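# Stand the carton upright with its arrows pointing up

## Task

Rotate the carton until the arrows printed on its sides point toward the ceiling. It must end up standing on the bench, entirely on it with no part past the edge. Release it and pull the grippers away. It only counts if the carton stays that way without the robot supporting it.

## Robot and tools

Robot: two arms, left_arm and right_arm. Each has six joints (waist, shoulder, elbow, wrist pitch, wrist yaw, wrist roll) and a two-finger gripper. Two fisheye cameras are mounted on the wrists: cam_left_wrist and cam_right_wrist, each 616x616 pixels.

Scene frame: one frame shared by both arms. The origin is on the floor (z = 0) under the centre of the robot's base. +x points the way the robot faces, +z points up, and +y is toward left_arm, the robot's own left. Image left and right do not tell you which arm is which. The floor is the only surface whose height is known. The bench height has to be judged from the pictures and the reported poses.

Gripper frame: the fingers extend along the gripper's +z axis and close along its y axis. The reported end_effector_position is the point between the finger pads, about 1 cm short of the fingertips. The reported positions can be off, more so when the arm is stretched far out.

Tool execute_actions. The argument "actions" is a list holding either nothing, one action or one wait. The optional "pictures" (true or false) decides whether camera images come back.
- An empty list moves nothing and just returns the current state.
- A wait is {"steps": N} with N from 1 to 300 control steps. Each step is 1/30 s. Time spent writing your reply counts toward N.
- An action is {"rows": [...], "steps": N} with N from 1 to 15 (15 if left out). It may hold up to 15 rows, one row per step. If there are fewer rows than steps, the final row is repeated.
- Every row is a single flat list of 14 numbers, each in [-1, 1], covering both arms even when only one moves. The order is: left_arm waist, shoulder, elbow, wrist pitch, wrist yaw, wrist roll, opening, then right_arm in the same seven-number order.
- The six joint numbers are offsets, not poses. They are measured from that arm's joint angles as shown in the most recent result that lists them. Before any such result in the scene, and for later calls within the same reply, they are measured from where the arm is when the action begins. They are not cumulative from the previous row. Scale: 1.0 equals 1.264 rad for the waist, 1.32 for the shoulder, 1.276 for the elbow, 1.83 for wrist pitch, 1.686 for wrist yaw and 2.022 for wrist roll.
- Joint ranges in rad: waist -2.880 to 2.880, shoulder 0.000 to 3.142, elbow 0.000 to 3.019, wrist pitch -1.693 to 1.571, wrist yaw -1.571 to 1.571, wrist roll -2.094 to 2.094. A call that pushes a joint more than 0.019 rad beyond a limit is refused, and nothing is sent. The true limits can differ from these by up to 0.019 rad. Requests past the true limit get clipped there and produce the line "joint sent to its limit". That line may refer to an earlier action that is still running. If the line is missing, do not assume more travel is available.
- The opening number is absolute: +1 is fully open and -1 is closed.

Motion limits: each joint target can only lead the measured angle by a fixed amount: 0.264 rad for the waist, 0.32 shoulder, 0.276 elbow, 0.33 wrist pitch, 0.186 wrist yaw and 0.522 wrist roll. If the targets would move the gripper more than 70 mm from where it is, all of that arm's targets are pulled back proportionally. Large moves therefore take several steps. Arms can sag under zero offsets. To hold an arm still, use the first call of a reply to send the offsets back to the angles you want, then zeros afterwards, and increase the aim if a joint keeps falling short. Between calls the arms keep heading for the last row you sent. They stop once motion stalls or a step is HELD. Zero offsets are not a wait, because they drive the arm back to the reference angles.

Result lines: each arm's gripper pose is given as position in metres plus quaternion wxyz. Joint positions and Joint velocities give one block per arm: six joints in rad and rad/s, then the finger-pad gap in m (0.094 fully open). grip_measured is the finger opening on the same scale as the command, with a fixed error of up to about 1 mm per gripper. "joint command not followed" means a clearance check changed or blocked some joint targets. HELD marks steps where your row was partly or fully not sent. MOTOR HOT appears from 85 °C. At 100 °C an OVER-TEMPERATURE FAULT drops that arm, so avoid long loaded holds.

Gripping: to hold something, command an opening about 0.03 below grip_measured. Smaller margins give a lighter grip. Each pad pushes with up to roughly 50 to 62 N. Thin parts under about 2 mm are gripped more weakly. On first contact the pads can spike in force.

Tool zoom_image: pass "camera" (cam_left_wrist or cam_right_wrist) and "region" [x0, y0, x1, y1]. The region is in pixels of that camera's latest full image, with (0,0) at top-left, and can be at most 504x504. It returns a more detailed crop.

Tool finished_scene: pass "scene", the number of the current scene. Replying without any tool call also ends things.

Order of work: look first, then approach, grasp, turn the carton, set it down fully on the bench, open the gripper, retreat, and only then call finished_scene.

Avoid the following: dropping, slamming or shoving the carton; knocking anything out of the work area; letting the arms collide or press against each other; and leaving the carton supported by a gripper. Occasional outside tugs or pushes may disturb a held or loose object. Smooth, economical motion is preferred, and the simulation keeps running while you compose replies.

Each tool is called after ">>>" as name(argument=value, ...), one argument or row to a line, values as JSON.

## Session

>>> execute_actions(
  actions=[],
)

Scene clock: 0.00 s of 4200.00 s.
left_arm: end_effector_position=(+0.8726, +0.2141, +1.4982) grip_measured=+1.000 end_effector_quat_wxyz=(-0.076, +0.312, +0.945, -0.055) | right_arm: end_effector_position=(+0.3807, +0.2822, +1.4511) grip_measured=+1.000 end_effector_quat_wxyz=(-0.205, +0.643, +0.719, +0.167)
Joint positions: left_arm=[ 0.465  1.401  2.103 -1.192 -1.045  0.464  0.094] | right_arm=[2.816 2.18  1.458 0.386 0.715 1.503 0.094]
Joint velocities: left_arm=[-0.005  0.015 -0.017 -0.012 -0.051 -0.037  0.   ] | right_arm=[-0.005 -0.005  0.032 -0.002 -0.022 -0.037  0.   ]
Motor temperatures (°C, as the motors report them): left_arm=[25 28 30 27 27 28] | right_arm=[28 28 27 28 27 26]

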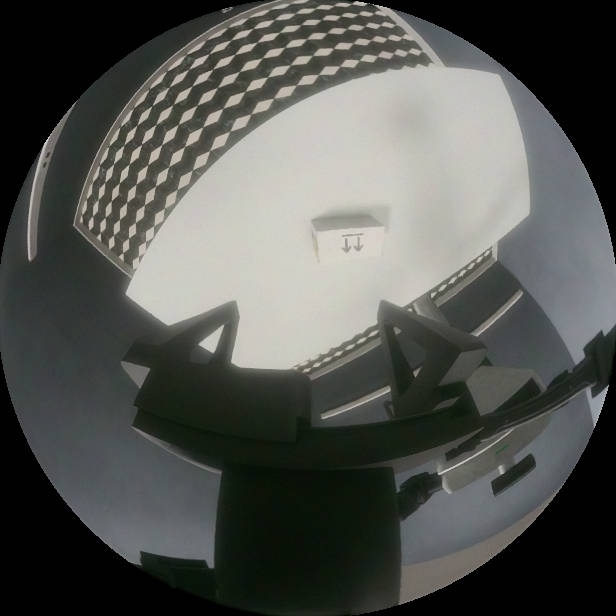

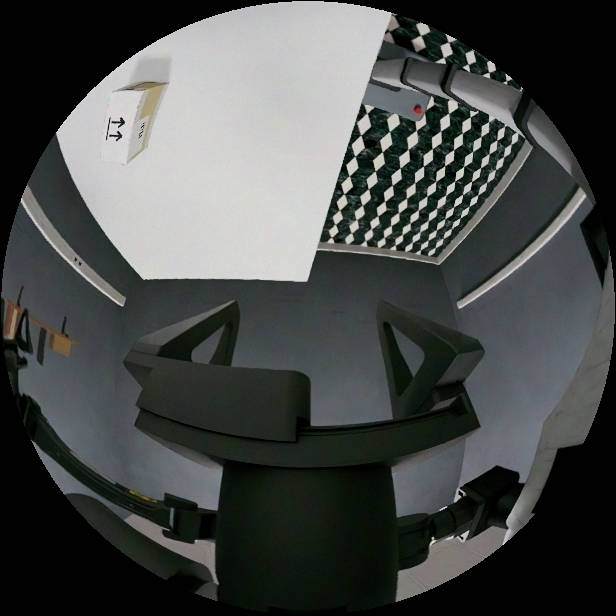

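>>> zoom_image(
  camera="cam_left_wrist",
  region=[290, 190, 410, 290],
)

>>> zoom_image(
  camera="cam_right_wrist",
  region=[70, 50, 210, 190],
)

Region (290, 190, 410, 290) of cam_left_wrist's 616x616 image, scaled by 4.200, with more detail than that image has.

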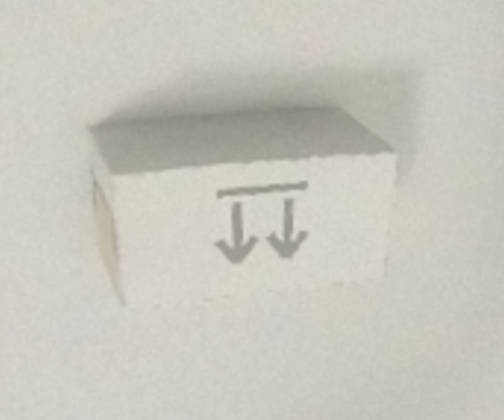

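Region (70, 50, 210, 190) of cam_right_wrist's 616x616 image, scaled by 3.600, with more detail than that image has.

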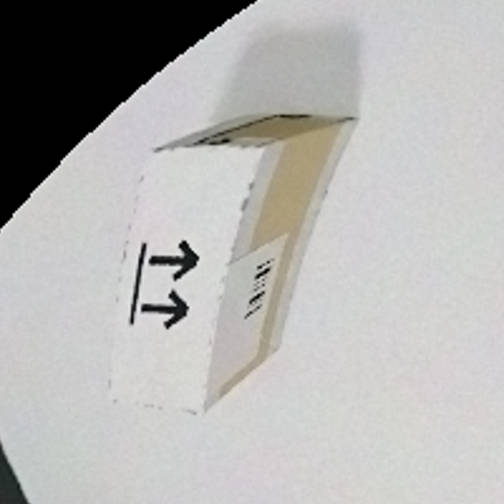

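>>> execute_actions(
  actions=[
    {"rows": [[0.471,0.02,-0.25,0.2385,0.541,-0.6755,1, -0.25,-0.439,-0.672,0.21,-0.424,-0.743,1]], "steps": 15},
  ],
  pictures=false,
)

>>> execute_actions(
  actions=[
    {"steps": 15},
  ],
  pictures=false,
)

Scene clock: 120.50 s of 4200.00 s.
left_arm: end_effector_position=(+0.7364, +0.2137, +1.2915) grip_measured=+1.000 end_effector_quat_wxyz=(-0.180, -0.193, +0.950, -0.167) | right_arm: end_effector_position=(+0.4947, +0.1179, +1.4426) grip_measured=+1.000 end_effector_quat_wxyz=(-0.141, +0.510, +0.747, +0.402)
Joint positions: left_arm=[ 0.99   1.442  1.793 -0.785 -0.221 -0.324  0.094] | right_arm=[2.601 1.724 1.    0.694 0.151 0.981 0.094]
Joint velocities: left_arm=[ 1.382  0.132 -0.227  0.291  2.425 -2.85   0.   ] | right_arm=[-0.728 -1.431 -1.346  0.598 -1.692 -1.766  0.   ]
Motor temperatures (°C, as the motors report them): left_arm=[26 30 31 27 27 28] | right_arm=[35 28 27 28 27 26]
Steps of this call (steps 1 to 90: nothing new was sent; then 117.00 s passed at rest; steps 91 to 105: all 15 steps of this action). Readings (joint positions):
91: left_arm=[0.472 1.399 2.087 -1.166 -1.010 0.434] | right_arm=[2.813 2.174 1.449 0.401 0.687 1.482]
92: left_arm=[0.487 1.388 2.056 -1.116 -0.966 0.392] | right_arm=[2.810 2.161 1.424 0.429 0.656 1.455]
94: left_arm=[0.541 1.378 1.991 -1.027 -0.885 0.312] | right_arm=[2.794 2.118 1.364 0.480 0.596 1.400]
98: left_arm=[0.681 1.391 1.886 -0.893 -0.697 0.132] | right_arm=[2.741 2.006 1.247 0.567 0.471 1.285]
105: the state above

Scene clock: 121.00 s of 4200.00 s.
left_arm: end_effector_position=(+0.7262, +0.2380, +1.2724) grip_measured=+1.000 end_effector_quat_wxyz=(+0.222, +0.457, -0.853, +0.117) | right_arm: end_effector_position=(+0.3478, +0.0265, +1.4881) grip_measured=+1.000 end_effector_quat_wxyz=(+0.059, -0.094, -0.884, -0.455)
Joint positions: left_arm=[ 1.065  1.442  1.779 -0.764 -0.135 -0.871  0.094] | right_arm=[2.516 1.614 0.596 0.759 0.002 0.111 0.094]
Joint velocities: left_arm=[-0.015 -0.015 -0.022 -0.007 -0.037 -0.168  0.   ] | right_arm=[ 0.005  0.015 -0.012 -0.002 -0.037 -0.667  0.   ]
Motor temperatures (°C, as the motors report them): left_arm=[26 30 31 27 27 28] | right_arm=[35 28 27 28 27 26]
Steps of this call (steps 1 to 15: the robot went on to your last target). Readings (joint positions):
1: left_arm=[1.031 1.446 1.787 -0.778 -0.169 -0.421] | right_arm=[2.579 1.677 0.951 0.712 0.096 0.917]
2: left_arm=[1.064 1.449 1.783 -0.773 -0.152 -0.513] | right_arm=[2.558 1.635 0.905 0.727 0.064 0.857]
4: left_arm=[1.102 1.451 1.779 -0.770 -0.144 -0.652] | right_arm=[2.530 1.576 0.822 0.745 0.036 0.751]
8: left_arm=[1.095 1.446 1.779 -0.765 -0.137 -0.794] | right_arm=[2.516 1.556 0.693 0.759 0.008 0.482]
15: the state above

>>> execute_actions(
  actions=[],
)

Scene clock: 142.00 s of 4200.00 s.
left_arm: end_effector_position=(+0.7262, +0.2380, +1.2724) grip_measured=+1.000 end_effector_quat_wxyz=(+0.224, +0.466, -0.849, +0.115) | right_arm: end_effector_position=(+0.3520, +0.0254, +1.4882) grip_measured=+1.000 end_effector_quat_wxyz=(+0.033, -0.052, -0.887, -0.457)
Joint positions: left_arm=[ 1.065  1.442  1.779 -0.764 -0.135 -0.891  0.094] | right_arm=[2.516 1.605 0.596 0.759 0.002 0.012 0.094]
Joint velocities: left_arm=[-0.005 -0.015  0.007  0.002  0.051 -0.007  0.   ] | right_arm=[-0.015 -0.005  0.002 -0.002 -0.007 -0.037  0.   ]
Motor temperatures (°C, as the motors report them): left_arm=[26 31 31 27 27 28] | right_arm=[32 28 27 28 27 26]
Steps of this call (steps 1 to 30: the robot went on to your last target; steps 31 to 90: nothing new was sent; then 18.00 s passed at rest). Readings (joint positions):
1: left_arm=[1.065 1.442 1.779 -0.764 -0.135 -0.875] | right_arm=[2.516 1.614 0.596 0.759 0.002 0.091]
2: left_arm=[1.065 1.442 1.779 -0.764 -0.135 -0.878] | right_arm=[2.516 1.612 0.596 0.759 0.002 0.075]
4: left_arm=[1.065 1.442 1.779 -0.764 -0.135 -0.883] | right_arm=[2.516 1.608 0.596 0.759 0.002 0.052]
8: left_arm=[1.065 1.442 1.779 -0.764 -0.135 -0.888] | right_arm=[2.516 1.605 0.596 0.759 0.002 0.028]
90: the state above
All arms were judged still, so your last target was given up. Only a new action makes them travel on or press farther. Fingers that are still opening or closing keep moving.

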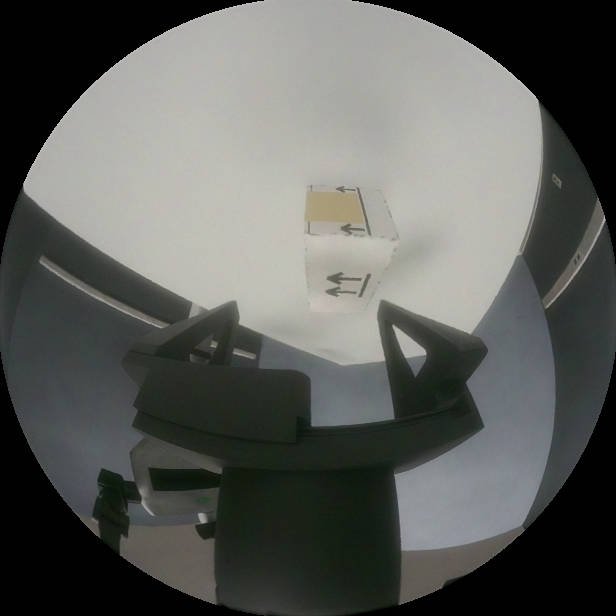

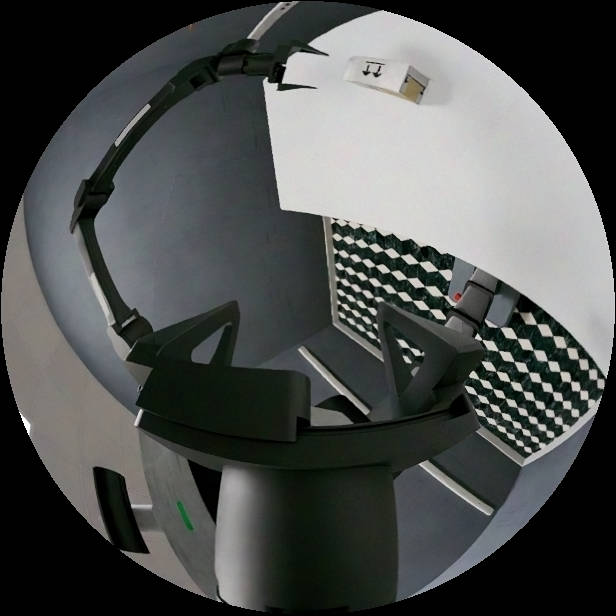

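>>> execute_actions(
  actions=[
    {"rows":[[-0.004,0.01,0.01,0.002,-0.003,-0.001,1,-0.03,0,0,0,0,0,1],[-0.009,0.022,0.022,0.004,-0.006,-0.003,1,-0.06,0,0,0,0,0,1],[-0.014,0.035,0.035,0.006,-0.009,-0.004,1,-0.1,0,0,0,0,0,1],[-0.019,0.048,0.048,0.008,-0.012,-0.006,1,-0.14,0,0,0,0,0,1],[-0.024,0.061,0.061,0.01,-0.015,-0.007,1,-0.18,0,0,0,0,0,1],[-0.029,0.074,0.074,0.012,-0.018,-0.009,1,-0.22,0,0,0,0,0,1],[-0.034,0.087,0.087,0.014,-0.022,-0.01,1,-0.26,0,0,0,0,0,1],[-0.039,0.099,0.099,0.016,-0.025,-0.012,1,-0.3,0,0,0,0,0,1],[-0.043,0.108,0.108,0.0175,-0.027,-0.013,1,-0.33,0,0,0,0,0,1],[-0.0459,0.1159,0.116,0.0186,-0.0291,-0.0134,1,-0.36,0,0,0,0,0,1]],"steps":15},
  ],
  pictures=false,
)

>>> execute_actions(
  actions=[
    {"steps":20},
  ],
)

Scene clock: 196.30 s of 4200.00 s.
left_arm: end_effector_position=(+0.7253, +0.1821, +1.2287) grip_measured=+1.000 end_effector_quat_wxyz=(+0.221, +0.463, -0.850, +0.116) | right_arm: end_effector_position=(+0.3094, -0.1679, +1.3207) grip_measured=+1.000 end_effector_quat_wxyz=(+0.069, -0.096, -0.965, -0.235)
Joint positions: left_arm=[ 1.015  1.601  1.91  -0.735 -0.18  -0.905  0.094] | right_arm=[2.037 1.605 0.596 0.759 0.006 0.012 0.094]
Joint velocities: left_arm=[-0.083  0.151 -0.007  0.002 -0.022  0.037  0.   ] | right_arm=[-0.308  0.005 -0.002 -0.027 -0.007 -0.051  0.   ]
Motor temperatures (°C, as the motors report them): left_arm=[26 33 30 27 27 28] | right_arm=[31 28 28 28 27 26]
Steps of this call (steps 1 to 90: nothing new was sent; then 50.80 s passed at rest; steps 91 to 105: all 15 steps of this action). Readings (joint positions):
91: left_arm=[1.065 1.442 1.779 -0.764 -0.136 -0.891] | right_arm=[2.515 1.605 0.596 0.759 0.002 0.012]
92: left_arm=[1.065 1.443 1.780 -0.764 -0.139 -0.891] | right_arm=[2.510 1.605 0.596 0.759 0.001 0.012]
94: left_arm=[1.064 1.454 1.793 -0.763 -0.148 -0.892] | right_arm=[2.474 1.605 0.596 0.759 -0.003 0.012]
98: left_arm=[1.053 1.515 1.864 -0.749 -0.171 -0.897] | right_arm=[2.312 1.605 0.596 0.759 -0.003 0.012]
105: the state above

Scene clock: 196.97 s of 4200.00 s.
left_arm: end_effector_position=(+0.7225, +0.1789, +1.2274) grip_measured=+1.000 end_effector_quat_wxyz=(+0.224, +0.463, -0.850, +0.116) | right_arm: end_effector_position=(+0.3113, -0.1598, +1.3249) grip_measured=+1.000 end_effector_quat_wxyz=(+0.067, -0.095, -0.963, -0.245)
Joint positions: left_arm=[ 1.013  1.606  1.91  -0.735 -0.181 -0.908  0.094] | right_arm=[2.053 1.605 0.596 0.759 0.003 0.012 0.094]
Joint velocities: left_arm=[-0.005 -0.015  0.007  0.002 -0.007 -0.007  0.   ] | right_arm=[-0.024 -0.005  0.012  0.022 -0.007 -0.051  0.   ]
Motor temperatures (°C, as the motors report them): left_arm=[26 33 30 27 27 28] | right_arm=[31 28 28 28 27 26]
Steps of this call (steps 1 to 20: the robot went on to your last target). Readings (joint positions):
1: left_arm=[1.014 1.605 1.910 -0.735 -0.180 -0.905] | right_arm=[2.031 1.605 0.596 0.759 0.006 0.012]
2: left_arm=[1.013 1.607 1.910 -0.735 -0.180 -0.906] | right_arm=[2.032 1.605 0.596 0.759 0.006 0.012]
4: left_arm=[1.013 1.608 1.910 -0.735 -0.181 -0.907] | right_arm=[2.041 1.605 0.596 0.759 0.004 0.012]
8: left_arm=[1.013 1.606 1.910 -0.735 -0.181 -0.907] | right_arm=[2.052 1.605 0.596 0.759 0.003 0.012]
20: the state above

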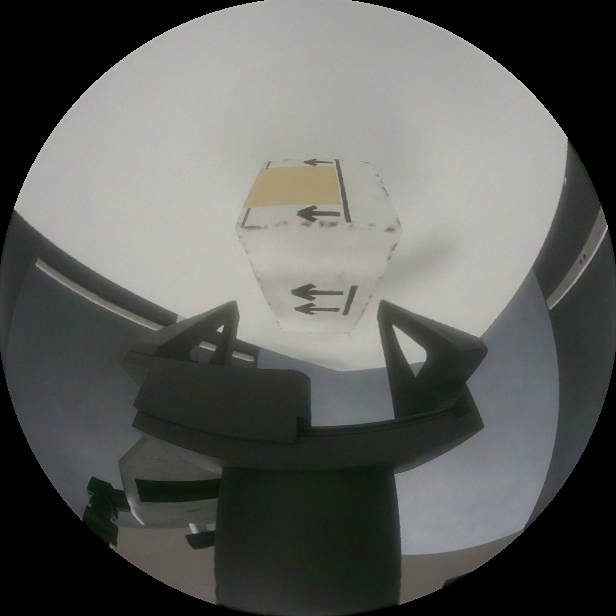

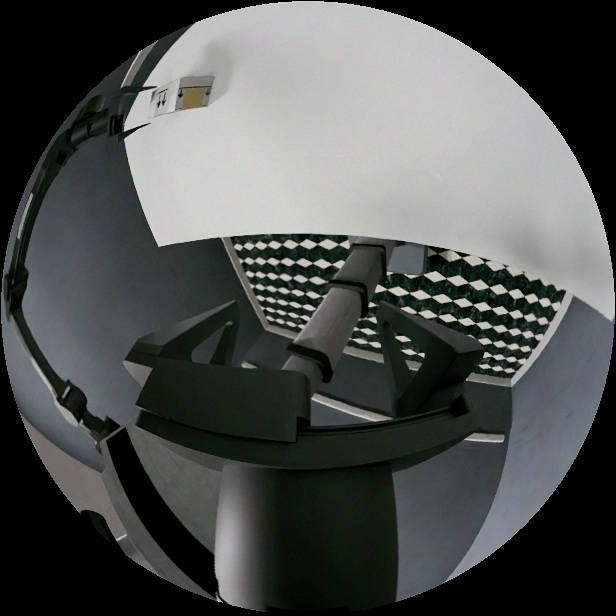

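>>> execute_actions(
  actions=[
    {"rows":[[0.002,0.004,0.008,-0.001,0.001,0.001,1,0,0,0,0,0,0,1],[0.004,0.008,0.016,-0.002,0.002,0.002,1,0,0,0,0,0,0,1],[0.006,0.012,0.023,-0.003,0.003,0.003,1,0,0,0,0,0,0,1],[0.008,0.017,0.03,-0.004,0.004,0.004,1,0,0,0,0,0,0,1],[0.01,0.022,0.037,-0.005,0.005,0.005,1,0,0,0,0,0,0,1],[0.012,0.027,0.044,-0.006,0.006,0.006,1,0,0,0,0,0,0,1],[0.014,0.032,0.051,-0.007,0.007,0.007,1,0,0,0,0,0,0,1],[0.016,0.036,0.057,-0.008,0.008,0.008,1,0,0,0,0,0,0,1],[0.017,0.04,0.063,-0.008,0.008,0.008,1,0,0,0,0,0,0,1],[0.018,0.043,0.068,-0.008,0.008,0.008,1,0,0,0,0,0,0,1]],"steps":15},
  ],
  pictures=false,
)

>>> execute_actions(
  actions=[
    {"steps":15},
  ],
)

Scene clock: 229.53 s of 4200.00 s.
left_arm: end_effector_position=(+0.7299, +0.1757, +1.2109) grip_measured=+1.000 end_effector_quat_wxyz=(+0.218, +0.465, -0.849, +0.119) | right_arm: end_effector_position=(+0.3113, -0.1598, +1.3249) grip_measured=+1.000 end_effector_quat_wxyz=(+0.067, -0.095, -0.963, -0.245)
Joint positions: left_arm=[ 1.022  1.653  1.975 -0.739 -0.171 -0.903  0.094] | right_arm=[2.053 1.605 0.596 0.759 0.003 0.012 0.094]
Joint velocities: left_arm=[ 0.024  0.034  0.007 -0.027  0.022  0.007  0.   ] | right_arm=[-0.005 -0.015 -0.007  0.027 -0.066  0.037  0.   ]
Motor temperatures (°C, as the motors report them): left_arm=[26 33 31 27 27 28] | right_arm=[30 28 29 28 27 26]
Steps of this call (steps 1 to 15: the robot went on to your last target; steps 16 to 90: nothing new was sent; then 29.07 s passed at rest; steps 91 to 105: all 15 steps of this action). Readings (joint positions):
91: left_arm=[1.013 1.606 1.910 -0.735 -0.181 -0.908] | right_arm=[2.053 1.605 0.596 0.759 0.003 0.012]
92: left_arm=[1.013 1.606 1.910 -0.735 -0.181 -0.908] | right_arm=[2.053 1.605 0.596 0.759 0.003 0.012]
94: left_arm=[1.013 1.608 1.913 -0.735 -0.179 -0.908] | right_arm=[2.053 1.605 0.596 0.759 0.003 0.012]
98: left_arm=[1.014 1.627 1.946 -0.737 -0.172 -0.906] | right_arm=[2.053 1.605 0.596 0.759 0.003 0.012]
105: the state above

Scene clock: 230.03 s of 4200.00 s.
left_arm: end_effector_position=(+0.7281, +0.1758, +1.2096) grip_measured=+1.000 end_effector_quat_wxyz=(+0.220, +0.465, -0.850, +0.118) | right_arm: end_effector_position=(+0.3113, -0.1598, +1.3249) grip_measured=+1.000 end_effector_quat_wxyz=(+0.067, -0.095, -0.963, -0.245)
Joint positions: left_arm=[ 1.024  1.655  1.975 -0.74  -0.171 -0.902  0.094] | right_arm=[2.053 1.605 0.596 0.759 0.003 0.012 0.094]
Joint velocities: left_arm=[-0.015 -0.005 -0.007 -0.002  0.051 -0.022  0.   ] | right_arm=[ 0.005 -0.005  0.002  0.007 -0.022  0.022  0.   ]
Motor temperatures (°C, as the motors report them): left_arm=[26 33 31 27 27 28] | right_arm=[30 28 29 28 27 26]
Steps of this call (steps 1 to 15: the robot went on to your last target). Readings (joint positions):
1: left_arm=[1.023 1.654 1.975 -0.739 -0.171 -0.903] | right_arm=[2.053 1.605 0.596 0.759 0.003 0.012]
2: left_arm=[1.023 1.655 1.975 -0.739 -0.171 -0.902] | right_arm=[2.053 1.605 0.596 0.759 0.003 0.012]
4: left_arm=[1.024 1.655 1.975 -0.740 -0.171 -0.902] | right_arm=[2.053 1.605 0.596 0.759 0.003 0.012]
8: left_arm=[1.024 1.655 1.975 -0.740 -0.171 -0.902] | right_arm=[2.053 1.605 0.596 0.759 0.003 0.012]
15: the state above
All arms were judged still, so your last target was given up. Only a new action makes them travel on or press farther. Fingers that are still opening or closing keep moving.

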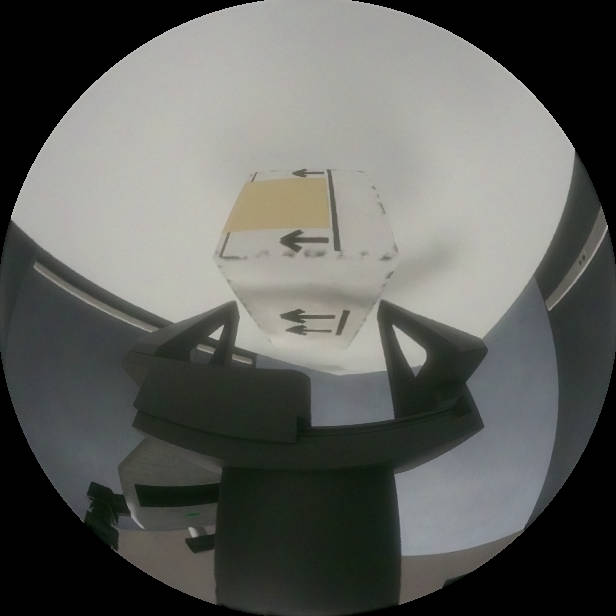

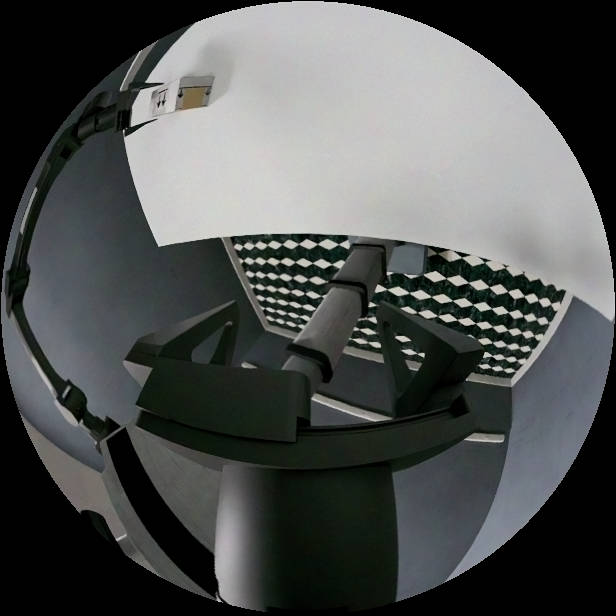

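>>> zoom_image(
  camera="cam_left_wrist",
  region=[188, 150, 428, 370],
)

Region (188, 150, 428, 370) of cam_left_wrist's 616x616 image, scaled by 2.100, with more detail than that image has; it fills the top 462 rows of this view, and the rest is white.

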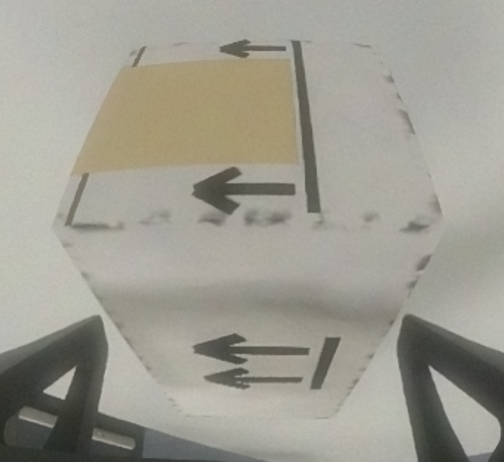

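>>> execute_actions(
  actions=[
    {"rows":[[0.009,0.008,0.019,-0.0055,0.002,0.005,1,0,0,0,0,0,0,1],[0.0096,0.012,0.023,-0.0057,0.0024,0.005,1,0,0,0,0,0,0,1],[0.0102,0.016,0.027,-0.0059,0.0028,0.005,1,0,0,0,0,0,0,1],[0.0108,0.02,0.031,-0.0061,0.0032,0.005,1,0,0,0,0,0,0,1],[0.0114,0.024,0.035,-0.0063,0.0036,0.0055,1,0,0,0,0,0,0,1],[0.012,0.028,0.039,-0.0065,0.004,0.0055,1,0,0,0,0,0,0,1],[0.0126,0.032,0.043,-0.0067,0.0044,0.0055,1,0,0,0,0,0,0,1],[0.0132,0.036,0.047,-0.0069,0.0048,0.006,1,0,0,0,0,0,0,1],[0.0138,0.04,0.051,-0.0071,0.0052,0.006,1,0,0,0,0,0,0,1],[0.0144,0.044,0.055,-0.0073,0.0054,0.006,1,0,0,0,0,0,0,1],[0.015,0.047,0.058,-0.0074,0.0056,0.006,1,0,0,0,0,0,0,1],[0.015,0.0492,0.0609,-0.0074,0.0056,0.006,1,0,0,0,0,0,0,1]],"steps":15},
  ],
  pictures=false,
)

>>> execute_actions(
  actions=[
    {"steps":15},
  ],
)

Scene clock: 245.50 s of 4200.00 s.
left_arm: end_effector_position=(+0.7255, +0.1660, +1.1917) grip_measured=+1.000 end_effector_quat_wxyz=(+0.221, +0.464, -0.849, +0.119) | right_arm: end_effector_position=(+0.3113, -0.1598, +1.3249) grip_measured=+1.000 end_effector_quat_wxyz=(+0.067, -0.095, -0.963, -0.245)
Joint positions: left_arm=[ 1.028  1.709  2.03  -0.742 -0.164 -0.9    0.094] | right_arm=[2.053 1.605 0.596 0.759 0.003 0.012 0.094]
Joint velocities: left_arm=[ 0.005  0.073  0.002 -0.022 -0.022  0.007  0.   ] | right_arm=[-0.005 -0.005  0.002 -0.007  0.007 -0.007  0.   ]
Motor temperatures (°C, as the motors report them): left_arm=[26 33 31 27 27 28] | right_arm=[30 28 29 28 27 26]
Steps of this call (steps 1 to 90: nothing new was sent; then 11.97 s passed at rest; steps 91 to 105: all 15 steps of this action). Readings (joint positions):
91: left_arm=[1.024 1.655 1.975 -0.740 -0.171 -0.902] | right_arm=[2.053 1.605 0.596 0.759 0.003 0.012]
92: left_arm=[1.024 1.656 1.976 -0.740 -0.170 -0.902] | right_arm=[2.053 1.605 0.596 0.759 0.003 0.012]
94: left_arm=[1.024 1.659 1.982 -0.741 -0.169 -0.902] | right_arm=[2.053 1.605 0.596 0.759 0.003 0.012]
98: left_arm=[1.024 1.676 2.006 -0.741 -0.166 -0.902] | right_arm=[2.053 1.605 0.596 0.759 0.003 0.012]
105: the state above

Scene clock: 246.00 s of 4200.00 s.
left_arm: end_effector_position=(+0.7205, +0.1640, +1.1887) grip_measured=+1.000 end_effector_quat_wxyz=(+0.225, +0.463, -0.850, +0.117) | right_arm: end_effector_position=(+0.3113, -0.1598, +1.3249) grip_measured=+1.000 end_effector_quat_wxyz=(+0.067, -0.095, -0.963, -0.245)
Joint positions: left_arm=[ 1.029  1.717  2.031 -0.744 -0.164 -0.9    0.094] | right_arm=[2.053 1.605 0.596 0.759 0.003 0.012 0.094]
Joint velocities: left_arm=[-0.024 -0.015 -0.002 -0.012  0.022  0.007  0.   ] | right_arm=[-0.005 -0.005 -0.002 -0.002 -0.007 -0.066  0.   ]
Motor temperatures (°C, as the motors report them): left_arm=[26 33 31 27 27 28] | right_arm=[30 28 29 28 27 26]
Steps of this call (steps 1 to 15: the robot went on to your last target). Readings (joint positions):
1: left_arm=[1.028 1.712 2.030 -0.742 -0.164 -0.900] | right_arm=[2.053 1.605 0.596 0.759 0.003 0.012]
2: left_arm=[1.028 1.714 2.030 -0.743 -0.164 -0.900] | right_arm=[2.053 1.605 0.596 0.759 0.003 0.012]
4: left_arm=[1.029 1.716 2.030 -0.744 -0.164 -0.900] | right_arm=[2.053 1.605 0.596 0.759 0.003 0.012]
8: left_arm=[1.029 1.717 2.030 -0.744 -0.164 -0.900] | right_arm=[2.053 1.605 0.596 0.759 0.003 0.012]
15: the state above
All arms were judged still, so your last target was given up. Only a new action makes them travel on or press farther. Fingers that are still opening or closing keep moving.

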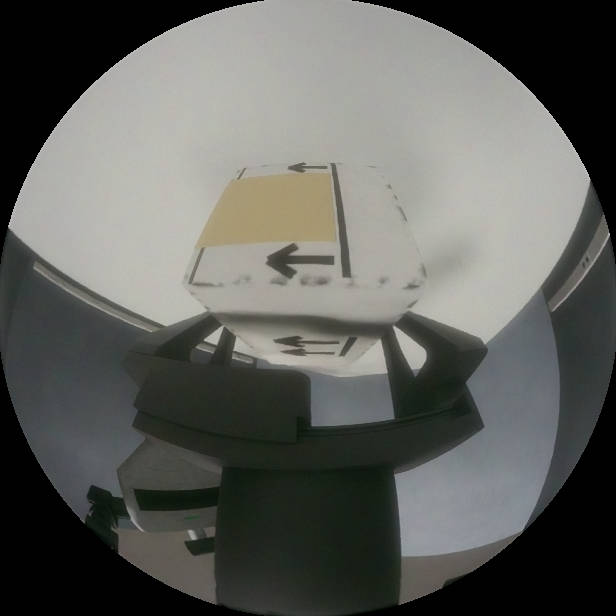

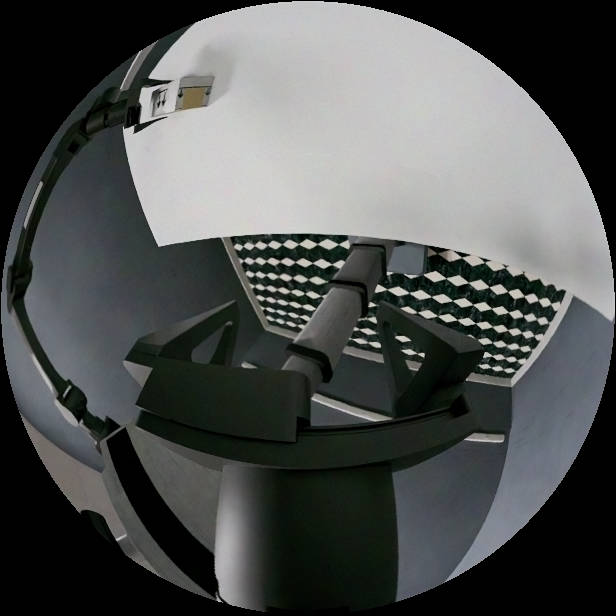

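>>> execute_actions(
  actions=[
    {"rows":[[0.011,0.008,0.018,-0.0055,0.002,0.005,1,0,0,0,0,0,0,1],[0.0116,0.012,0.022,-0.0057,0.0024,0.005,1,0,0,0,0,0,0,1],[0.0122,0.016,0.026,-0.0059,0.0028,0.005,1,0,0,0,0,0,0,1],[0.0128,0.02,0.03,-0.0061,0.0032,0.005,1,0,0,0,0,0,0,1],[0.0134,0.024,0.034,-0.0063,0.0036,0.0055,1,0,0,0,0,0,0,1],[0.014,0.028,0.038,-0.0065,0.004,0.0055,1,0,0,0,0,0,0,1],[0.0146,0.031,0.042,-0.0067,0.0044,0.0055,1,0,0,0,0,0,0,1],[0.0152,0.034,0.046,-0.0069,0.0048,0.006,1,0,0,0,0,0,0,1],[0.0158,0.037,0.05,-0.0071,0.0052,0.006,1,0,0,0,0,0,0,1],[0.0164,0.039,0.054,-0.0071,0.0052,0.006,1,0,0,0,0,0,0,1],[0.017,0.041,0.058,-0.0071,0.0052,0.006,1,0,0,0,0,0,0,1],[0.0174,0.0422,0.0606,-0.0071,0.0052,0.006,1,0,0,0,0,0,0,1]],"steps":15},
  ],
  pictures=false,
)

>>> execute_actions(
  actions=[
    {"steps":15},
  ],
)

Scene clock: 267.27 s of 4200.00 s.
left_arm: end_effector_position=(+0.7187, +0.1585, +1.1720) grip_measured=+1.000 end_effector_quat_wxyz=(+0.224, +0.464, -0.849, +0.117) | right_arm: end_effector_position=(+0.3113, -0.1598, +1.3249) grip_measured=+1.000 end_effector_quat_wxyz=(+0.067, -0.095, -0.963, -0.245)
Joint positions: left_arm=[ 1.036  1.764  2.082 -0.746 -0.158 -0.899  0.094] | right_arm=[2.053 1.605 0.596 0.759 0.003 0.012 0.094]
Joint velocities: left_arm=[ 0.015  0.044 -0.002 -0.002 -0.037 -0.066  0.   ] | right_arm=[-0.015  0.005 -0.027 -0.012 -0.007  0.066  0.   ]
Motor temperatures (°C, as the motors report them): left_arm=[26 33 31 27 27 28] | right_arm=[30 28 30 28 27 26]
Steps of this call (steps 1 to 90: nothing new was sent; then 17.77 s passed at rest; steps 91 to 105: all 15 steps of this action). Readings (joint positions):
91: left_arm=[1.029 1.717 2.031 -0.744 -0.164 -0.900] | right_arm=[2.053 1.605 0.596 0.759 0.003 0.012]
92: left_arm=[1.029 1.717 2.031 -0.744 -0.163 -0.900] | right_arm=[2.053 1.605 0.596 0.759 0.003 0.012]
94: left_arm=[1.029 1.721 2.036 -0.745 -0.162 -0.900] | right_arm=[2.053 1.605 0.596 0.759 0.003 0.012]
98: left_arm=[1.030 1.737 2.060 -0.745 -0.160 -0.900] | right_arm=[2.053 1.605 0.596 0.759 0.003 0.012]
105: the state above

Scene clock: 267.77 s of 4200.00 s.
left_arm: end_effector_position=(+0.7171, +0.1587, +1.1707) grip_measured=+1.000 end_effector_quat_wxyz=(+0.225, +0.463, -0.849, +0.115) | right_arm: end_effector_position=(+0.3113, -0.1598, +1.3249) grip_measured=+1.000 end_effector_quat_wxyz=(+0.067, -0.095, -0.963, -0.245)
Joint positions: left_arm=[ 1.037  1.766  2.083 -0.747 -0.158 -0.899  0.094] | right_arm=[2.053 1.605 0.596 0.759 0.003 0.012 0.094]
Joint velocities: left_arm=[-0.015 -0.005  0.002 -0.007 -0.037 -0.095  0.   ] | right_arm=[-0.015  0.005 -0.017  0.007 -0.125  0.066  0.   ]
Motor temperatures (°C, as the motors report them): left_arm=[26 33 31 27 27 28] | right_arm=[30 28 30 28 27 26]
Steps of this call (steps 1 to 15: the robot went on to your last target). Readings (joint positions):
1: left_arm=[1.037 1.765 2.082 -0.747 -0.158 -0.899] | right_arm=[2.053 1.605 0.596 0.759 0.003 0.012]
2: left_arm=[1.037 1.766 2.082 -0.747 -0.158 -0.899] | right_arm=[2.053 1.605 0.596 0.759 0.003 0.012]
4: left_arm=[1.037 1.766 2.082 -0.747 -0.158 -0.899] | right_arm=[2.053 1.605 0.596 0.759 0.003 0.012]
8: left_arm=[1.037 1.766 2.083 -0.747 -0.158 -0.899] | right_arm=[2.053 1.605 0.596 0.759 0.003 0.012]
15: the state above
All arms were judged still, so your last target was given up. Only a new action makes them travel on or press farther. Fingers that are still opening or closing keep moving.

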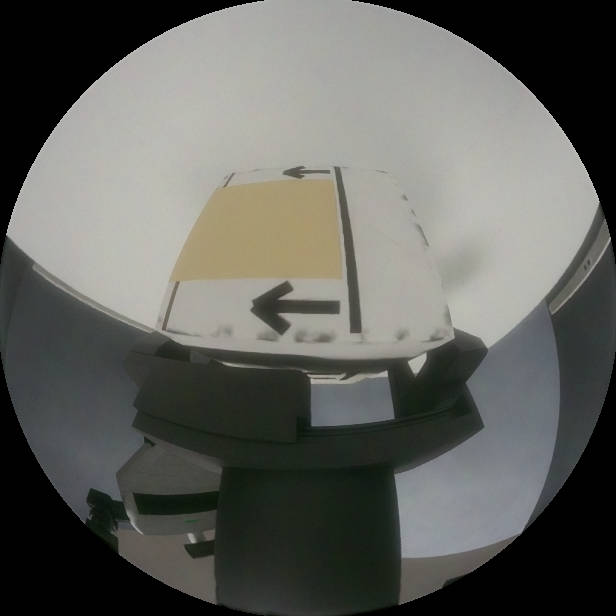

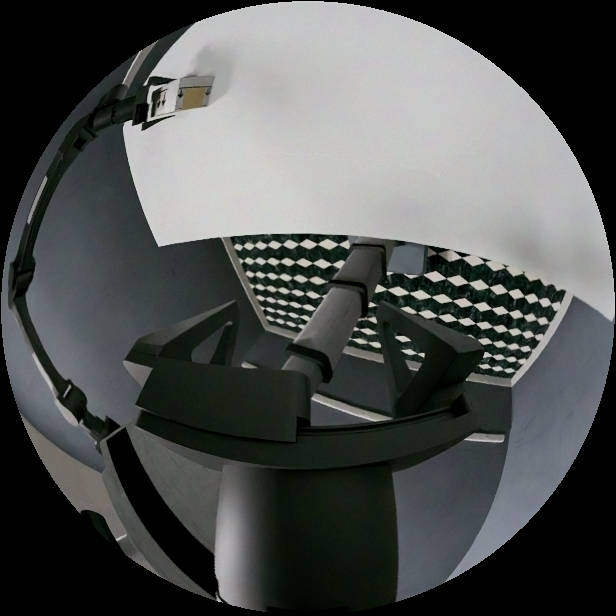

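>>> execute_actions(
  actions=[
    {"rows":[[0,0,0.01,0,0,0,0.96,0,0,0,0,0,0,1],[0,0,0.01,0,0,0,0.93,0,0,0,0,0,0,1],[0,0,0.01,0,0,0,0.9,0,0,0,0,0,0,1],[0,0,0.01,0,0,0,0.88,0,0,0,0,0,0,1],[0,0,0.01,0,0,0,0.86,0,0,0,0,0,0,1],[0,0,0.01,0,0,0,0.84,0,0,0,0,0,0,1],[0,0,0.01,0,0,0,0.82,0,0,0,0,0,0,1],[0,0,0.01,0,0,0,0.8,0,0,0,0,0,0,1],[0,0,0.01,0,0,0,0.78,0,0,0,0,0,0,1],[0,0,0.01,0,0,0,0.76,0,0,0,0,0,0,1],[0,0,0.01,0,0,0,0.74,0,0,0,0,0,0,1],[0,0,0.01,0,0,0,0.73,0,0,0,0,0,0,1],[0,0,0.01,0,0,0,0.72,0,0,0,0,0,0,1]],"steps":15},
  ],
  pictures=false,
)

>>> execute_actions(
  actions=[
    {"steps":15},
  ],
  pictures=false,
)

Scene clock: 277.13 s of 4200.00 s.
left_arm: end_effector_position=(+0.7171, +0.1587, +1.1707) grip_measured=+0.722 end_effector_quat_wxyz=(+0.225, +0.463, -0.849, +0.115) | right_arm: end_effector_position=(+0.3113, -0.1598, +1.3249) grip_measured=+1.000 end_effector_quat_wxyz=(+0.067, -0.095, -0.963, -0.245)
Joint positions: left_arm=[ 1.037  1.766  2.083 -0.747 -0.158 -0.899  0.081] | right_arm=[2.053 1.605 0.596 0.759 0.003 0.012 0.094]
Joint velocities: left_arm=[ 0.005 -0.005 -0.007  0.007 -0.037  0.007 -0.001] | right_arm=[-0.005 -0.005 -0.017 -0.022 -0.022 -0.037  0.   ]
Motor temperatures (°C, as the motors report them): left_arm=[26 33 31 27 27 28] | right_arm=[30 28 30 28 27 26]
Steps of this call (steps 1 to 90: nothing new was sent; then 5.87 s passed at rest; steps 91 to 105: all 15 steps of this action). Readings (joint positions):
91: left_arm=[1.037 1.766 2.083 -0.747 -0.158 -0.899] | right_arm=[2.053 1.605 0.596 0.759 0.003 0.012]
92: left_arm=[1.037 1.766 2.083 -0.747 -0.158 -0.899] | right_arm=[2.053 1.605 0.596 0.759 0.003 0.012]
94: left_arm=[1.037 1.766 2.083 -0.747 -0.158 -0.899] | right_arm=[2.053 1.605 0.596 0.759 0.003 0.012]
98: left_arm=[1.037 1.766 2.083 -0.747 -0.158 -0.899] | right_arm=[2.053 1.605 0.596 0.759 0.003 0.012]
105: the state above

Scene clock: 277.63 s of 4200.00 s.
left_arm: end_effector_position=(+0.7171, +0.1587, +1.1707) grip_measured=+0.722 end_effector_quat_wxyz=(+0.225, +0.463, -0.849, +0.115) | right_arm: end_effector_position=(+0.3113, -0.1598, +1.3249) grip_measured=+1.000 end_effector_quat_wxyz=(+0.067, -0.095, -0.963, -0.245)
Joint positions: left_arm=[ 1.037  1.766  2.083 -0.747 -0.158 -0.899  0.081] | right_arm=[2.053 1.605 0.596 0.759 0.003 0.012 0.094]
Joint velocities: left_arm=[-0.005 -0.015 -0.002 -0.007  0.022  0.022 -0.   ] | right_arm=[-0.005 -0.015 -0.012 -0.012  0.037 -0.051  0.   ]
Motor temperatures (°C, as the motors report them): left_arm=[26 33 31 27 27 28] | right_arm=[30 28 30 28 27 26]
Steps of this call (steps 1 to 15: the robot went on to your last target). Readings (joint positions):
1: left_arm=[1.037 1.766 2.083 -0.747 -0.158 -0.899] | right_arm=[2.053 1.605 0.596 0.759 0.003 0.012]
2: left_arm=[1.037 1.766 2.083 -0.747 -0.158 -0.899] | right_arm=[2.053 1.605 0.596 0.759 0.003 0.012]
4: left_arm=[1.037 1.766 2.083 -0.747 -0.158 -0.899] | right_arm=[2.053 1.605 0.596 0.759 0.003 0.012]
8: left_arm=[1.037 1.766 2.083 -0.747 -0.158 -0.899] | right_arm=[2.053 1.605 0.596 0.759 0.003 0.012]
15: the state above
All arms were judged still, so your last target was given up. Only a new action makes them travel on or press farther. Fingers that are still opening or closing keep moving.

>>> execute_actions(
  actions=[
    {"rows":[[0,0,0.01,0,0,0,0.71,0,0,0,0,0,0,1],[0,0,0.01,0,0,0,0.7,0,0,0,0,0,0,1],[0,0,0.01,0,0,0,0.69,0,0,0,0,0,0,1],[0,0,0.01,0,0,0,0.68,0,0,0,0,0,0,1],[0,0,0.01,0,0,0,0.67,0,0,0,0,0,0,1],[0,0,0.01,0,0,0,0.66,0,0,0,0,0,0,1],[0,0,0.01,0,0,0,0.65,0,0,0,0,0,0,1],[0,0,0.01,0,0,0,0.64,0,0,0,0,0,0,1],[0,0,0.01,0,0,0,0.63,0,0,0,0,0,0,1],[0,0,0.01,0,0,0,0.62,0,0,0,0,0,0,1],[0,0,0.01,0,0,0,0.61,0,0,0,0,0,0,1],[0,0,0.01,0,0,0,0.6,0,0,0,0,0,0,1]],"steps":15},
  ],
  pictures=false,
)

Scene clock: 284.57 s of 4200.00 s.
left_arm: end_effector_position=(+0.7171, +0.1586, +1.1707) grip_measured=+0.681 end_effector_quat_wxyz=(+0.225, +0.463, -0.849, +0.116) | right_arm: end_effector_position=(+0.3113, -0.1598, +1.3249) grip_measured=+1.000 end_effector_quat_wxyz=(+0.067, -0.095, -0.963, -0.245)
Joint positions: left_arm=[ 1.037  1.766  2.083 -0.747 -0.158 -0.899  0.079] | right_arm=[2.053 1.605 0.596 0.759 0.003 0.012 0.094]
Joint velocities: left_arm=[ 0.005 -0.005 -0.007  0.007 -0.007  0.007  0.   ] | right_arm=[-0.005 -0.005 -0.012  0.012  0.051 -0.022  0.   ]
Motor temperatures (°C, as the motors report them): left_arm=[26 33 31 27 27 28] | right_arm=[30 28 30 28 27 26]
Steps of this call (steps 1 to 90: nothing new was sent; then 3.43 s passed at rest; steps 91 to 105: all 15 steps of this action). Readings (joint positions):
91: left_arm=[1.037 1.766 2.083 -0.747 -0.158 -0.899] | right_arm=[2.053 1.605 0.596 0.759 0.003 0.012]
92: left_arm=[1.037 1.766 2.083 -0.747 -0.158 -0.899] | right_arm=[2.053 1.605 0.596 0.759 0.003 0.012]
94: left_arm=[1.037 1.766 2.083 -0.747 -0.158 -0.899] | right_arm=[2.053 1.605 0.596 0.759 0.003 0.012]
98: left_arm=[1.037 1.766 2.083 -0.747 -0.158 -0.899] | right_arm=[2.053 1.605 0.596 0.759 0.003 0.012]
105: the state above

>>> execute_actions(
  actions=[
    {"rows":[[0,-0.008,0.004,0,0,0,0.64,0,0,0,0,0,0,1],[0,-0.014,-0.002,0,0,0,0.64,0,0,0,0,0,0,1],[0,-0.022,-0.01,0,0,0,0.64,0,0,0,0,0,0,1],[0,-0.032,-0.021,0,0,0,0.64,0,0,0,0,0,0,1],[0,-0.044,-0.034,0,0,0,0.64,0,0,0,0,0,0,1],[0,-0.058,-0.049,0,0,0,0.64,0,0,0,0,0,0,1],[0,-0.074,-0.066,0,0,0,0.64,0,0,0,0,0,0,1],[0,-0.091,-0.084,0,0,0,0.64,0,0,0,0,0,0,1],[0,-0.108,-0.102,0,0,0,0.64,0,0,0,0,0,0,1],[0,-0.125,-0.12,0,0,0,0.64,0,0,0,0,0,0,1],[0,-0.141,-0.137,0,0,0,0.64,0,0,0,0,0,0,1],[0,-0.156,-0.152,0,0,0,0.64,0,0,0,0,0,0,1],[0,-0.169,-0.165,0,0,0,0.64,0,0,0,0,0,0,1],[0,-0.179,-0.176,0,0,0,0.64,0,0,0,0,0,0,1],[0,-0.186,-0.183,0,0,0,0.64,0,0,0,0,0,0,1]],"steps":15},
  ],
  pictures=false,
)

>>> execute_actions(
  actions=[
    {"steps":15},
  ],
)

Scene clock: 341.67 s of 4200.00 s.
left_arm: end_effector_position=(+0.7074, +0.1914, +1.2282) grip_measured=+0.682 end_effector_quat_wxyz=(+0.237, +0.458, -0.850, +0.110) | right_arm: end_effector_position=(+0.3113, -0.1598, +1.3249) grip_measured=+1.000 end_effector_quat_wxyz=(+0.067, -0.095, -0.963, -0.245)
Joint positions: left_arm=[ 1.037  1.584  1.87  -0.745 -0.159 -0.899  0.079] | right_arm=[2.053 1.605 0.596 0.759 0.003 0.012 0.094]
Joint velocities: left_arm=[-0.015 -0.591 -0.33  -0.017  0.022 -0.051 -0.   ] | right_arm=[ 0.005 -0.015 -0.007  0.007 -0.022 -0.022  0.   ]
Motor temperatures (°C, as the motors report them): left_arm=[26 34 30 27 27 28] | right_arm=[29 28 30 28 27 26]
Steps of this call (steps 1 to 15: the robot went on to your last target; steps 16 to 90: nothing new was sent; then 53.60 s passed at rest; steps 91 to 105: all 15 steps of this action). Readings (joint positions):
91: left_arm=[1.037 1.766 2.083 -0.747 -0.158 -0.899] | right_arm=[2.053 1.605 0.596 0.759 0.003 0.012]
92: left_arm=[1.037 1.766 2.083 -0.747 -0.158 -0.899] | right_arm=[2.053 1.605 0.596 0.759 0.003 0.012]
94: left_arm=[1.037 1.764 2.080 -0.747 -0.158 -0.899] | right_arm=[2.053 1.605 0.596 0.759 0.003 0.012]
98: left_arm=[1.037 1.725 2.017 -0.745 -0.159 -0.899] | right_arm=[2.053 1.605 0.596 0.759 0.003 0.012]
105: the state above

Scene clock: 342.17 s of 4200.00 s.
left_arm: end_effector_position=(+0.7354, +0.2120, +1.2511) grip_measured=+0.681 end_effector_quat_wxyz=(+0.215, +0.468, -0.849, +0.118) | right_arm: end_effector_position=(+0.3113, -0.1598, +1.3249) grip_measured=+1.000 end_effector_quat_wxyz=(+0.067, -0.095, -0.963, -0.245)
Joint positions: left_arm=[ 1.037  1.521  1.857 -0.745 -0.16  -0.899  0.079] | right_arm=[2.053 1.605 0.596 0.759 0.003 0.012 0.094]
Joint velocities: left_arm=[-0.015  0.034  0.002 -0.002 -0.037 -0.066 -0.   ] | right_arm=[ 0.005 -0.015 -0.007  0.017  0.007  0.066  0.   ]
Motor temperatures (°C, as the motors report them): left_arm=[26 34 30 27 27 28] | right_arm=[29 28 30 28 27 26]
Steps of this call (steps 1 to 15: the robot went on to your last target). Readings (joint positions):
1: left_arm=[1.037 1.566 1.861 -0.745 -0.159 -0.899] | right_arm=[2.053 1.605 0.596 0.759 0.003 0.012]
2: left_arm=[1.037 1.551 1.858 -0.745 -0.160 -0.899] | right_arm=[2.053 1.605 0.596 0.759 0.003 0.012]
4: left_arm=[1.037 1.529 1.858 -0.745 -0.160 -0.899] | right_arm=[2.053 1.605 0.596 0.759 0.003 0.012]
8: left_arm=[1.037 1.511 1.858 -0.745 -0.160 -0.899] | right_arm=[2.053 1.605 0.596 0.759 0.003 0.012]
15: the state above

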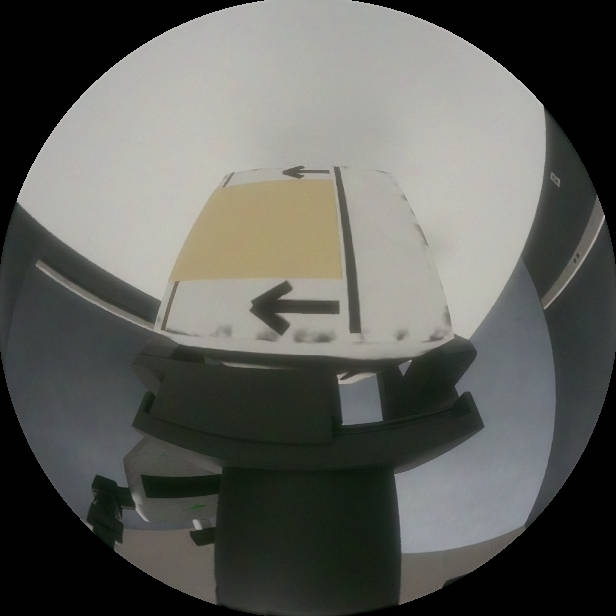

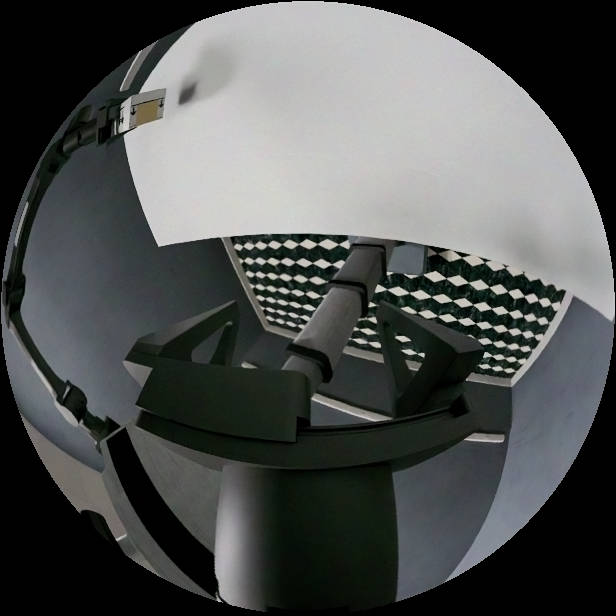

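>>> execute_actions(
  actions=[
    {"rows":[[0.001,0.001,0.008,-0.006,0.004,-0.006,0.64,0.004,0,0.004,-0.003,0.003,0.005,1],[0.003,0.002,0.009,-0.014,0.01,-0.015,0.64,0.01,0,0.01,-0.008,0.007,0.013,1],[0.005,0.004,0.01,-0.025,0.019,-0.027,0.64,0.017,0,0.017,-0.014,0.013,0.023,1],[0.008,0.006,0.011,-0.039,0.03,-0.042,0.64,0.025,0,0.025,-0.02,0.019,0.034,1],[0.011,0.009,0.013,-0.055,0.043,-0.06,0.64,0.034,0,0.034,-0.027,0.025,0.046,1],[0.014,0.012,0.015,-0.073,0.057,-0.08,0.64,0.043,0,0.043,-0.034,0.032,0.058,1],[0.018,0.016,0.017,-0.092,0.072,-0.1,0.64,0.052,0,0.052,-0.041,0.039,0.07,1],[0.022,0.02,0.019,-0.111,0.087,-0.121,0.64,0.061,0,0.061,-0.048,0.046,0.082,1],[0.026,0.024,0.021,-0.13,0.102,-0.142,0.64,0.07,0,0.07,-0.055,0.052,0.094,1],[0.03,0.029,0.023,-0.149,0.117,-0.163,0.64,0.079,0,0.079,-0.062,0.059,0.106,1],[0.034,0.034,0.025,-0.168,0.132,-0.184,0.64,0.088,0,0.088,-0.07,0.066,0.118,1],[0.038,0.039,0.027,-0.187,0.147,-0.205,0.64,0.097,0,0.097,-0.077,0.073,0.13,1],[0.042,0.044,0.029,-0.206,0.162,-0.226,0.64,0.106,0,0.106,-0.084,0.08,0.142,1],[0.046,0.05,0.032,-0.225,0.177,-0.247,0.64,0.115,0,0.115,-0.091,0.086,0.154,1],[0.05,0.056,0.035,-0.244,0.192,-0.268,0.64,0.124,0,0.124,-0.098,0.093,0.166,1]],"steps":15},
  ],
  pictures=false,
)

>>> execute_actions(
  actions=[
    {"rows":[[0.014,0.014,0.012,-0.04,0.03,-0.05,0.64,0.03,0,0.025,-0.02,0.015,0.035,1],[0.02,0.022,0.016,-0.059,0.045,-0.071,0.64,0.039,0,0.034,-0.027,0.022,0.047,1],[0.026,0.03,0.02,-0.078,0.06,-0.092,0.64,0.048,0,0.043,-0.034,0.029,0.059,1],[0.033,0.039,0.024,-0.097,0.075,-0.113,0.64,0.057,0,0.052,-0.041,0.036,0.071,1],[0.04,0.048,0.028,-0.116,0.09,-0.134,0.64,0.066,0,0.061,-0.048,0.043,0.083,1],[0.047,0.057,0.032,-0.135,0.105,-0.155,0.64,0.075,0,0.07,-0.055,0.05,0.095,1],[0.054,0.066,0.036,-0.154,0.12,-0.176,0.64,0.084,0,0.079,-0.062,0.057,0.107,1],[0.061,0.075,0.04,-0.172,0.134,-0.196,0.64,0.093,0,0.088,-0.069,0.064,0.119,1],[0.068,0.084,0.044,-0.189,0.147,-0.215,0.64,0.102,0,0.097,-0.076,0.071,0.131,1],[0.075,0.093,0.048,-0.204,0.158,-0.232,0.64,0.111,0,0.106,-0.083,0.078,0.143,1],[0.082,0.102,0.052,-0.217,0.168,-0.246,0.64,0.119,0,0.114,-0.089,0.084,0.153,1],[0.088,0.11,0.055,-0.228,0.176,-0.258,0.64,0.126,0,0.121,-0.095,0.089,0.162,1],[0.093,0.117,0.058,-0.236,0.182,-0.267,0.64,0.131,0,0.127,-0.1,0.093,0.169,1],[0.097,0.122,0.06,-0.241,0.186,-0.273,0.64,0.134,0,0.131,-0.103,0.096,0.174,1],[0.1,0.125,0.061,-0.244,0.188,-0.277,0.64,0.136,0,0.133,-0.105,0.097,0.177,1]],"steps":15},
  ],
  pictures=false,
)

>>> execute_actions(
  actions=[
    {"steps":20},
  ],
)

Scene clock: 381.67 s of 4200.00 s.
left_arm: end_effector_position=(+0.6487, +0.1859, +1.2823) grip_measured=+0.682 end_effector_quat_wxyz=(+0.447, +0.558, -0.695, +0.074) | right_arm: end_effector_position=(+0.3542, -0.1087, +1.3162) grip_measured=+1.000 end_effector_quat_wxyz=(+0.094, -0.187, -0.951, -0.226)
Joint positions: left_arm=[ 1.085  1.57   1.881 -1.1    0.134 -1.261  0.079] | right_arm=[2.179 1.605 0.728 0.619 0.148 0.238 0.094]
Joint velocities: left_arm=[ 0.19   0.259  0.061 -1.013  0.711 -1.15  -0.   ] | right_arm=[ 0.357 -0.005  0.339 -0.418  0.286  0.579  0.   ]
Motor temperatures (°C, as the motors report them): left_arm=[26 34 30 27 27 28] | right_arm=[29 28 30 28 27 26]
Steps of this call (steps 1 to 15: the robot went on to your last target; steps 16 to 90: nothing new was sent; then 36.00 s passed at rest; steps 91 to 105: all 15 steps of this action). Readings (joint positions):
91: left_arm=[1.037 1.522 1.857 -0.745 -0.160 -0.899] | right_arm=[2.053 1.605 0.596 0.759 0.004 0.012]
92: left_arm=[1.037 1.522 1.857 -0.747 -0.156 -0.902] | right_arm=[2.053 1.605 0.596 0.759 0.008 0.014]
94: left_arm=[1.039 1.522 1.857 -0.764 -0.131 -0.920] | right_arm=[2.055 1.605 0.601 0.750 0.025 0.028]
98: left_arm=[1.047 1.527 1.862 -0.865 -0.041 -1.009] | right_arm=[2.086 1.605 0.639 0.706 0.070 0.089]
105: the state above

Scene clock: 382.17 s of 4200.00 s.
left_arm: end_effector_position=(+0.5496, +0.1920, +1.3014) grip_measured=+0.682 end_effector_quat_wxyz=(+0.641, +0.635, -0.405, -0.146) | right_arm: end_effector_position=(+0.4141, -0.0425, +1.3282) grip_measured=+1.000 end_effector_quat_wxyz=(+0.119, -0.299, -0.923, -0.210)
Joint positions: left_arm=[ 1.198  1.721  1.943 -1.497  0.439 -1.715  0.079] | right_arm=[2.335 1.605 0.885 0.454 0.305 0.519 0.094]
Joint velocities: left_arm=[ 0.239  0.278  0.046 -0.339  0.139 -0.623 -0.   ] | right_arm=[ 0.23  -0.005  0.188 -0.203  0.022  0.374  0.   ]
Motor temperatures (°C, as the motors report them): left_arm=[26 34 30 27 27 28] | right_arm=[29 28 30 28 27 26]
Steps of this call (steps 1 to 15: all 15 steps of this action). Readings (joint positions):
1: left_arm=[1.091 1.578 1.882 -1.126 0.157 -1.284] | right_arm=[2.190 1.605 0.738 0.608 0.159 0.252]
2: left_arm=[1.097 1.586 1.882 -1.146 0.180 -1.304] | right_arm=[2.201 1.605 0.747 0.600 0.172 0.265]
4: left_arm=[1.108 1.604 1.887 -1.194 0.230 -1.356] | right_arm=[2.221 1.605 0.767 0.580 0.196 0.297]
8: left_arm=[1.136 1.644 1.910 -1.322 0.331 -1.491] | right_arm=[2.261 1.605 0.811 0.530 0.243 0.376]
15: the state above

Scene clock: 382.83 s of 4200.00 s.
left_arm: end_effector_position=(+0.5361, +0.1984, +1.2921) grip_measured=+0.682 end_effector_quat_wxyz=(+0.637, +0.651, -0.363, -0.194) | right_arm: end_effector_position=(+0.4176, -0.0355, +1.3320) grip_measured=+1.000 end_effector_quat_wxyz=(+0.128, -0.326, -0.913, -0.211)
Joint positions: left_arm=[ 1.22   1.749  1.955 -1.518  0.444 -1.809  0.079] | right_arm=[2.35  1.605 0.894 0.439 0.309 0.584 0.094]
Joint velocities: left_arm=[-0.005  0.005 -0.012  0.002  0.095  0.037 -0.001] | right_arm=[-0.005 -0.005  0.012 -0.007  0.037 -0.037  0.   ]
Motor temperatures (°C, as the motors report them): left_arm=[26 34 30 27 27 28] | right_arm=[29 28 30 28 27 26]
Steps of this call (steps 1 to 20: the robot went on to your last target). Readings (joint positions):
1: left_arm=[1.205 1.729 1.944 -1.506 0.441 -1.734] | right_arm=[2.342 1.605 0.890 0.449 0.307 0.532]
2: left_arm=[1.211 1.736 1.944 -1.511 0.441 -1.750] | right_arm=[2.346 1.605 0.893 0.446 0.307 0.542]
4: left_arm=[1.219 1.746 1.944 -1.516 0.441 -1.772] | right_arm=[2.350 1.605 0.894 0.444 0.307 0.558]
8: left_arm=[1.220 1.749 1.946 -1.518 0.444 -1.795] | right_arm=[2.350 1.605 0.894 0.439 0.309 0.574]
20: the state above

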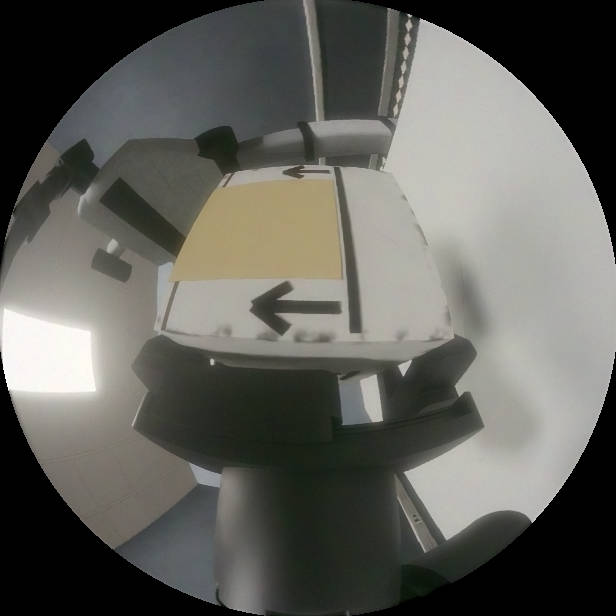

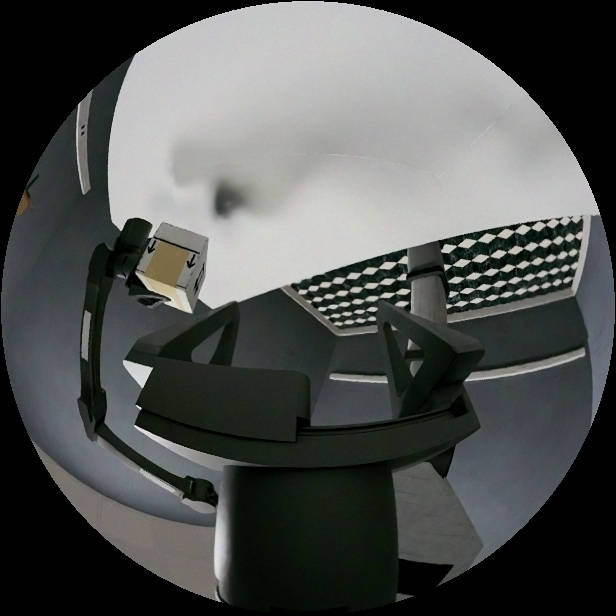

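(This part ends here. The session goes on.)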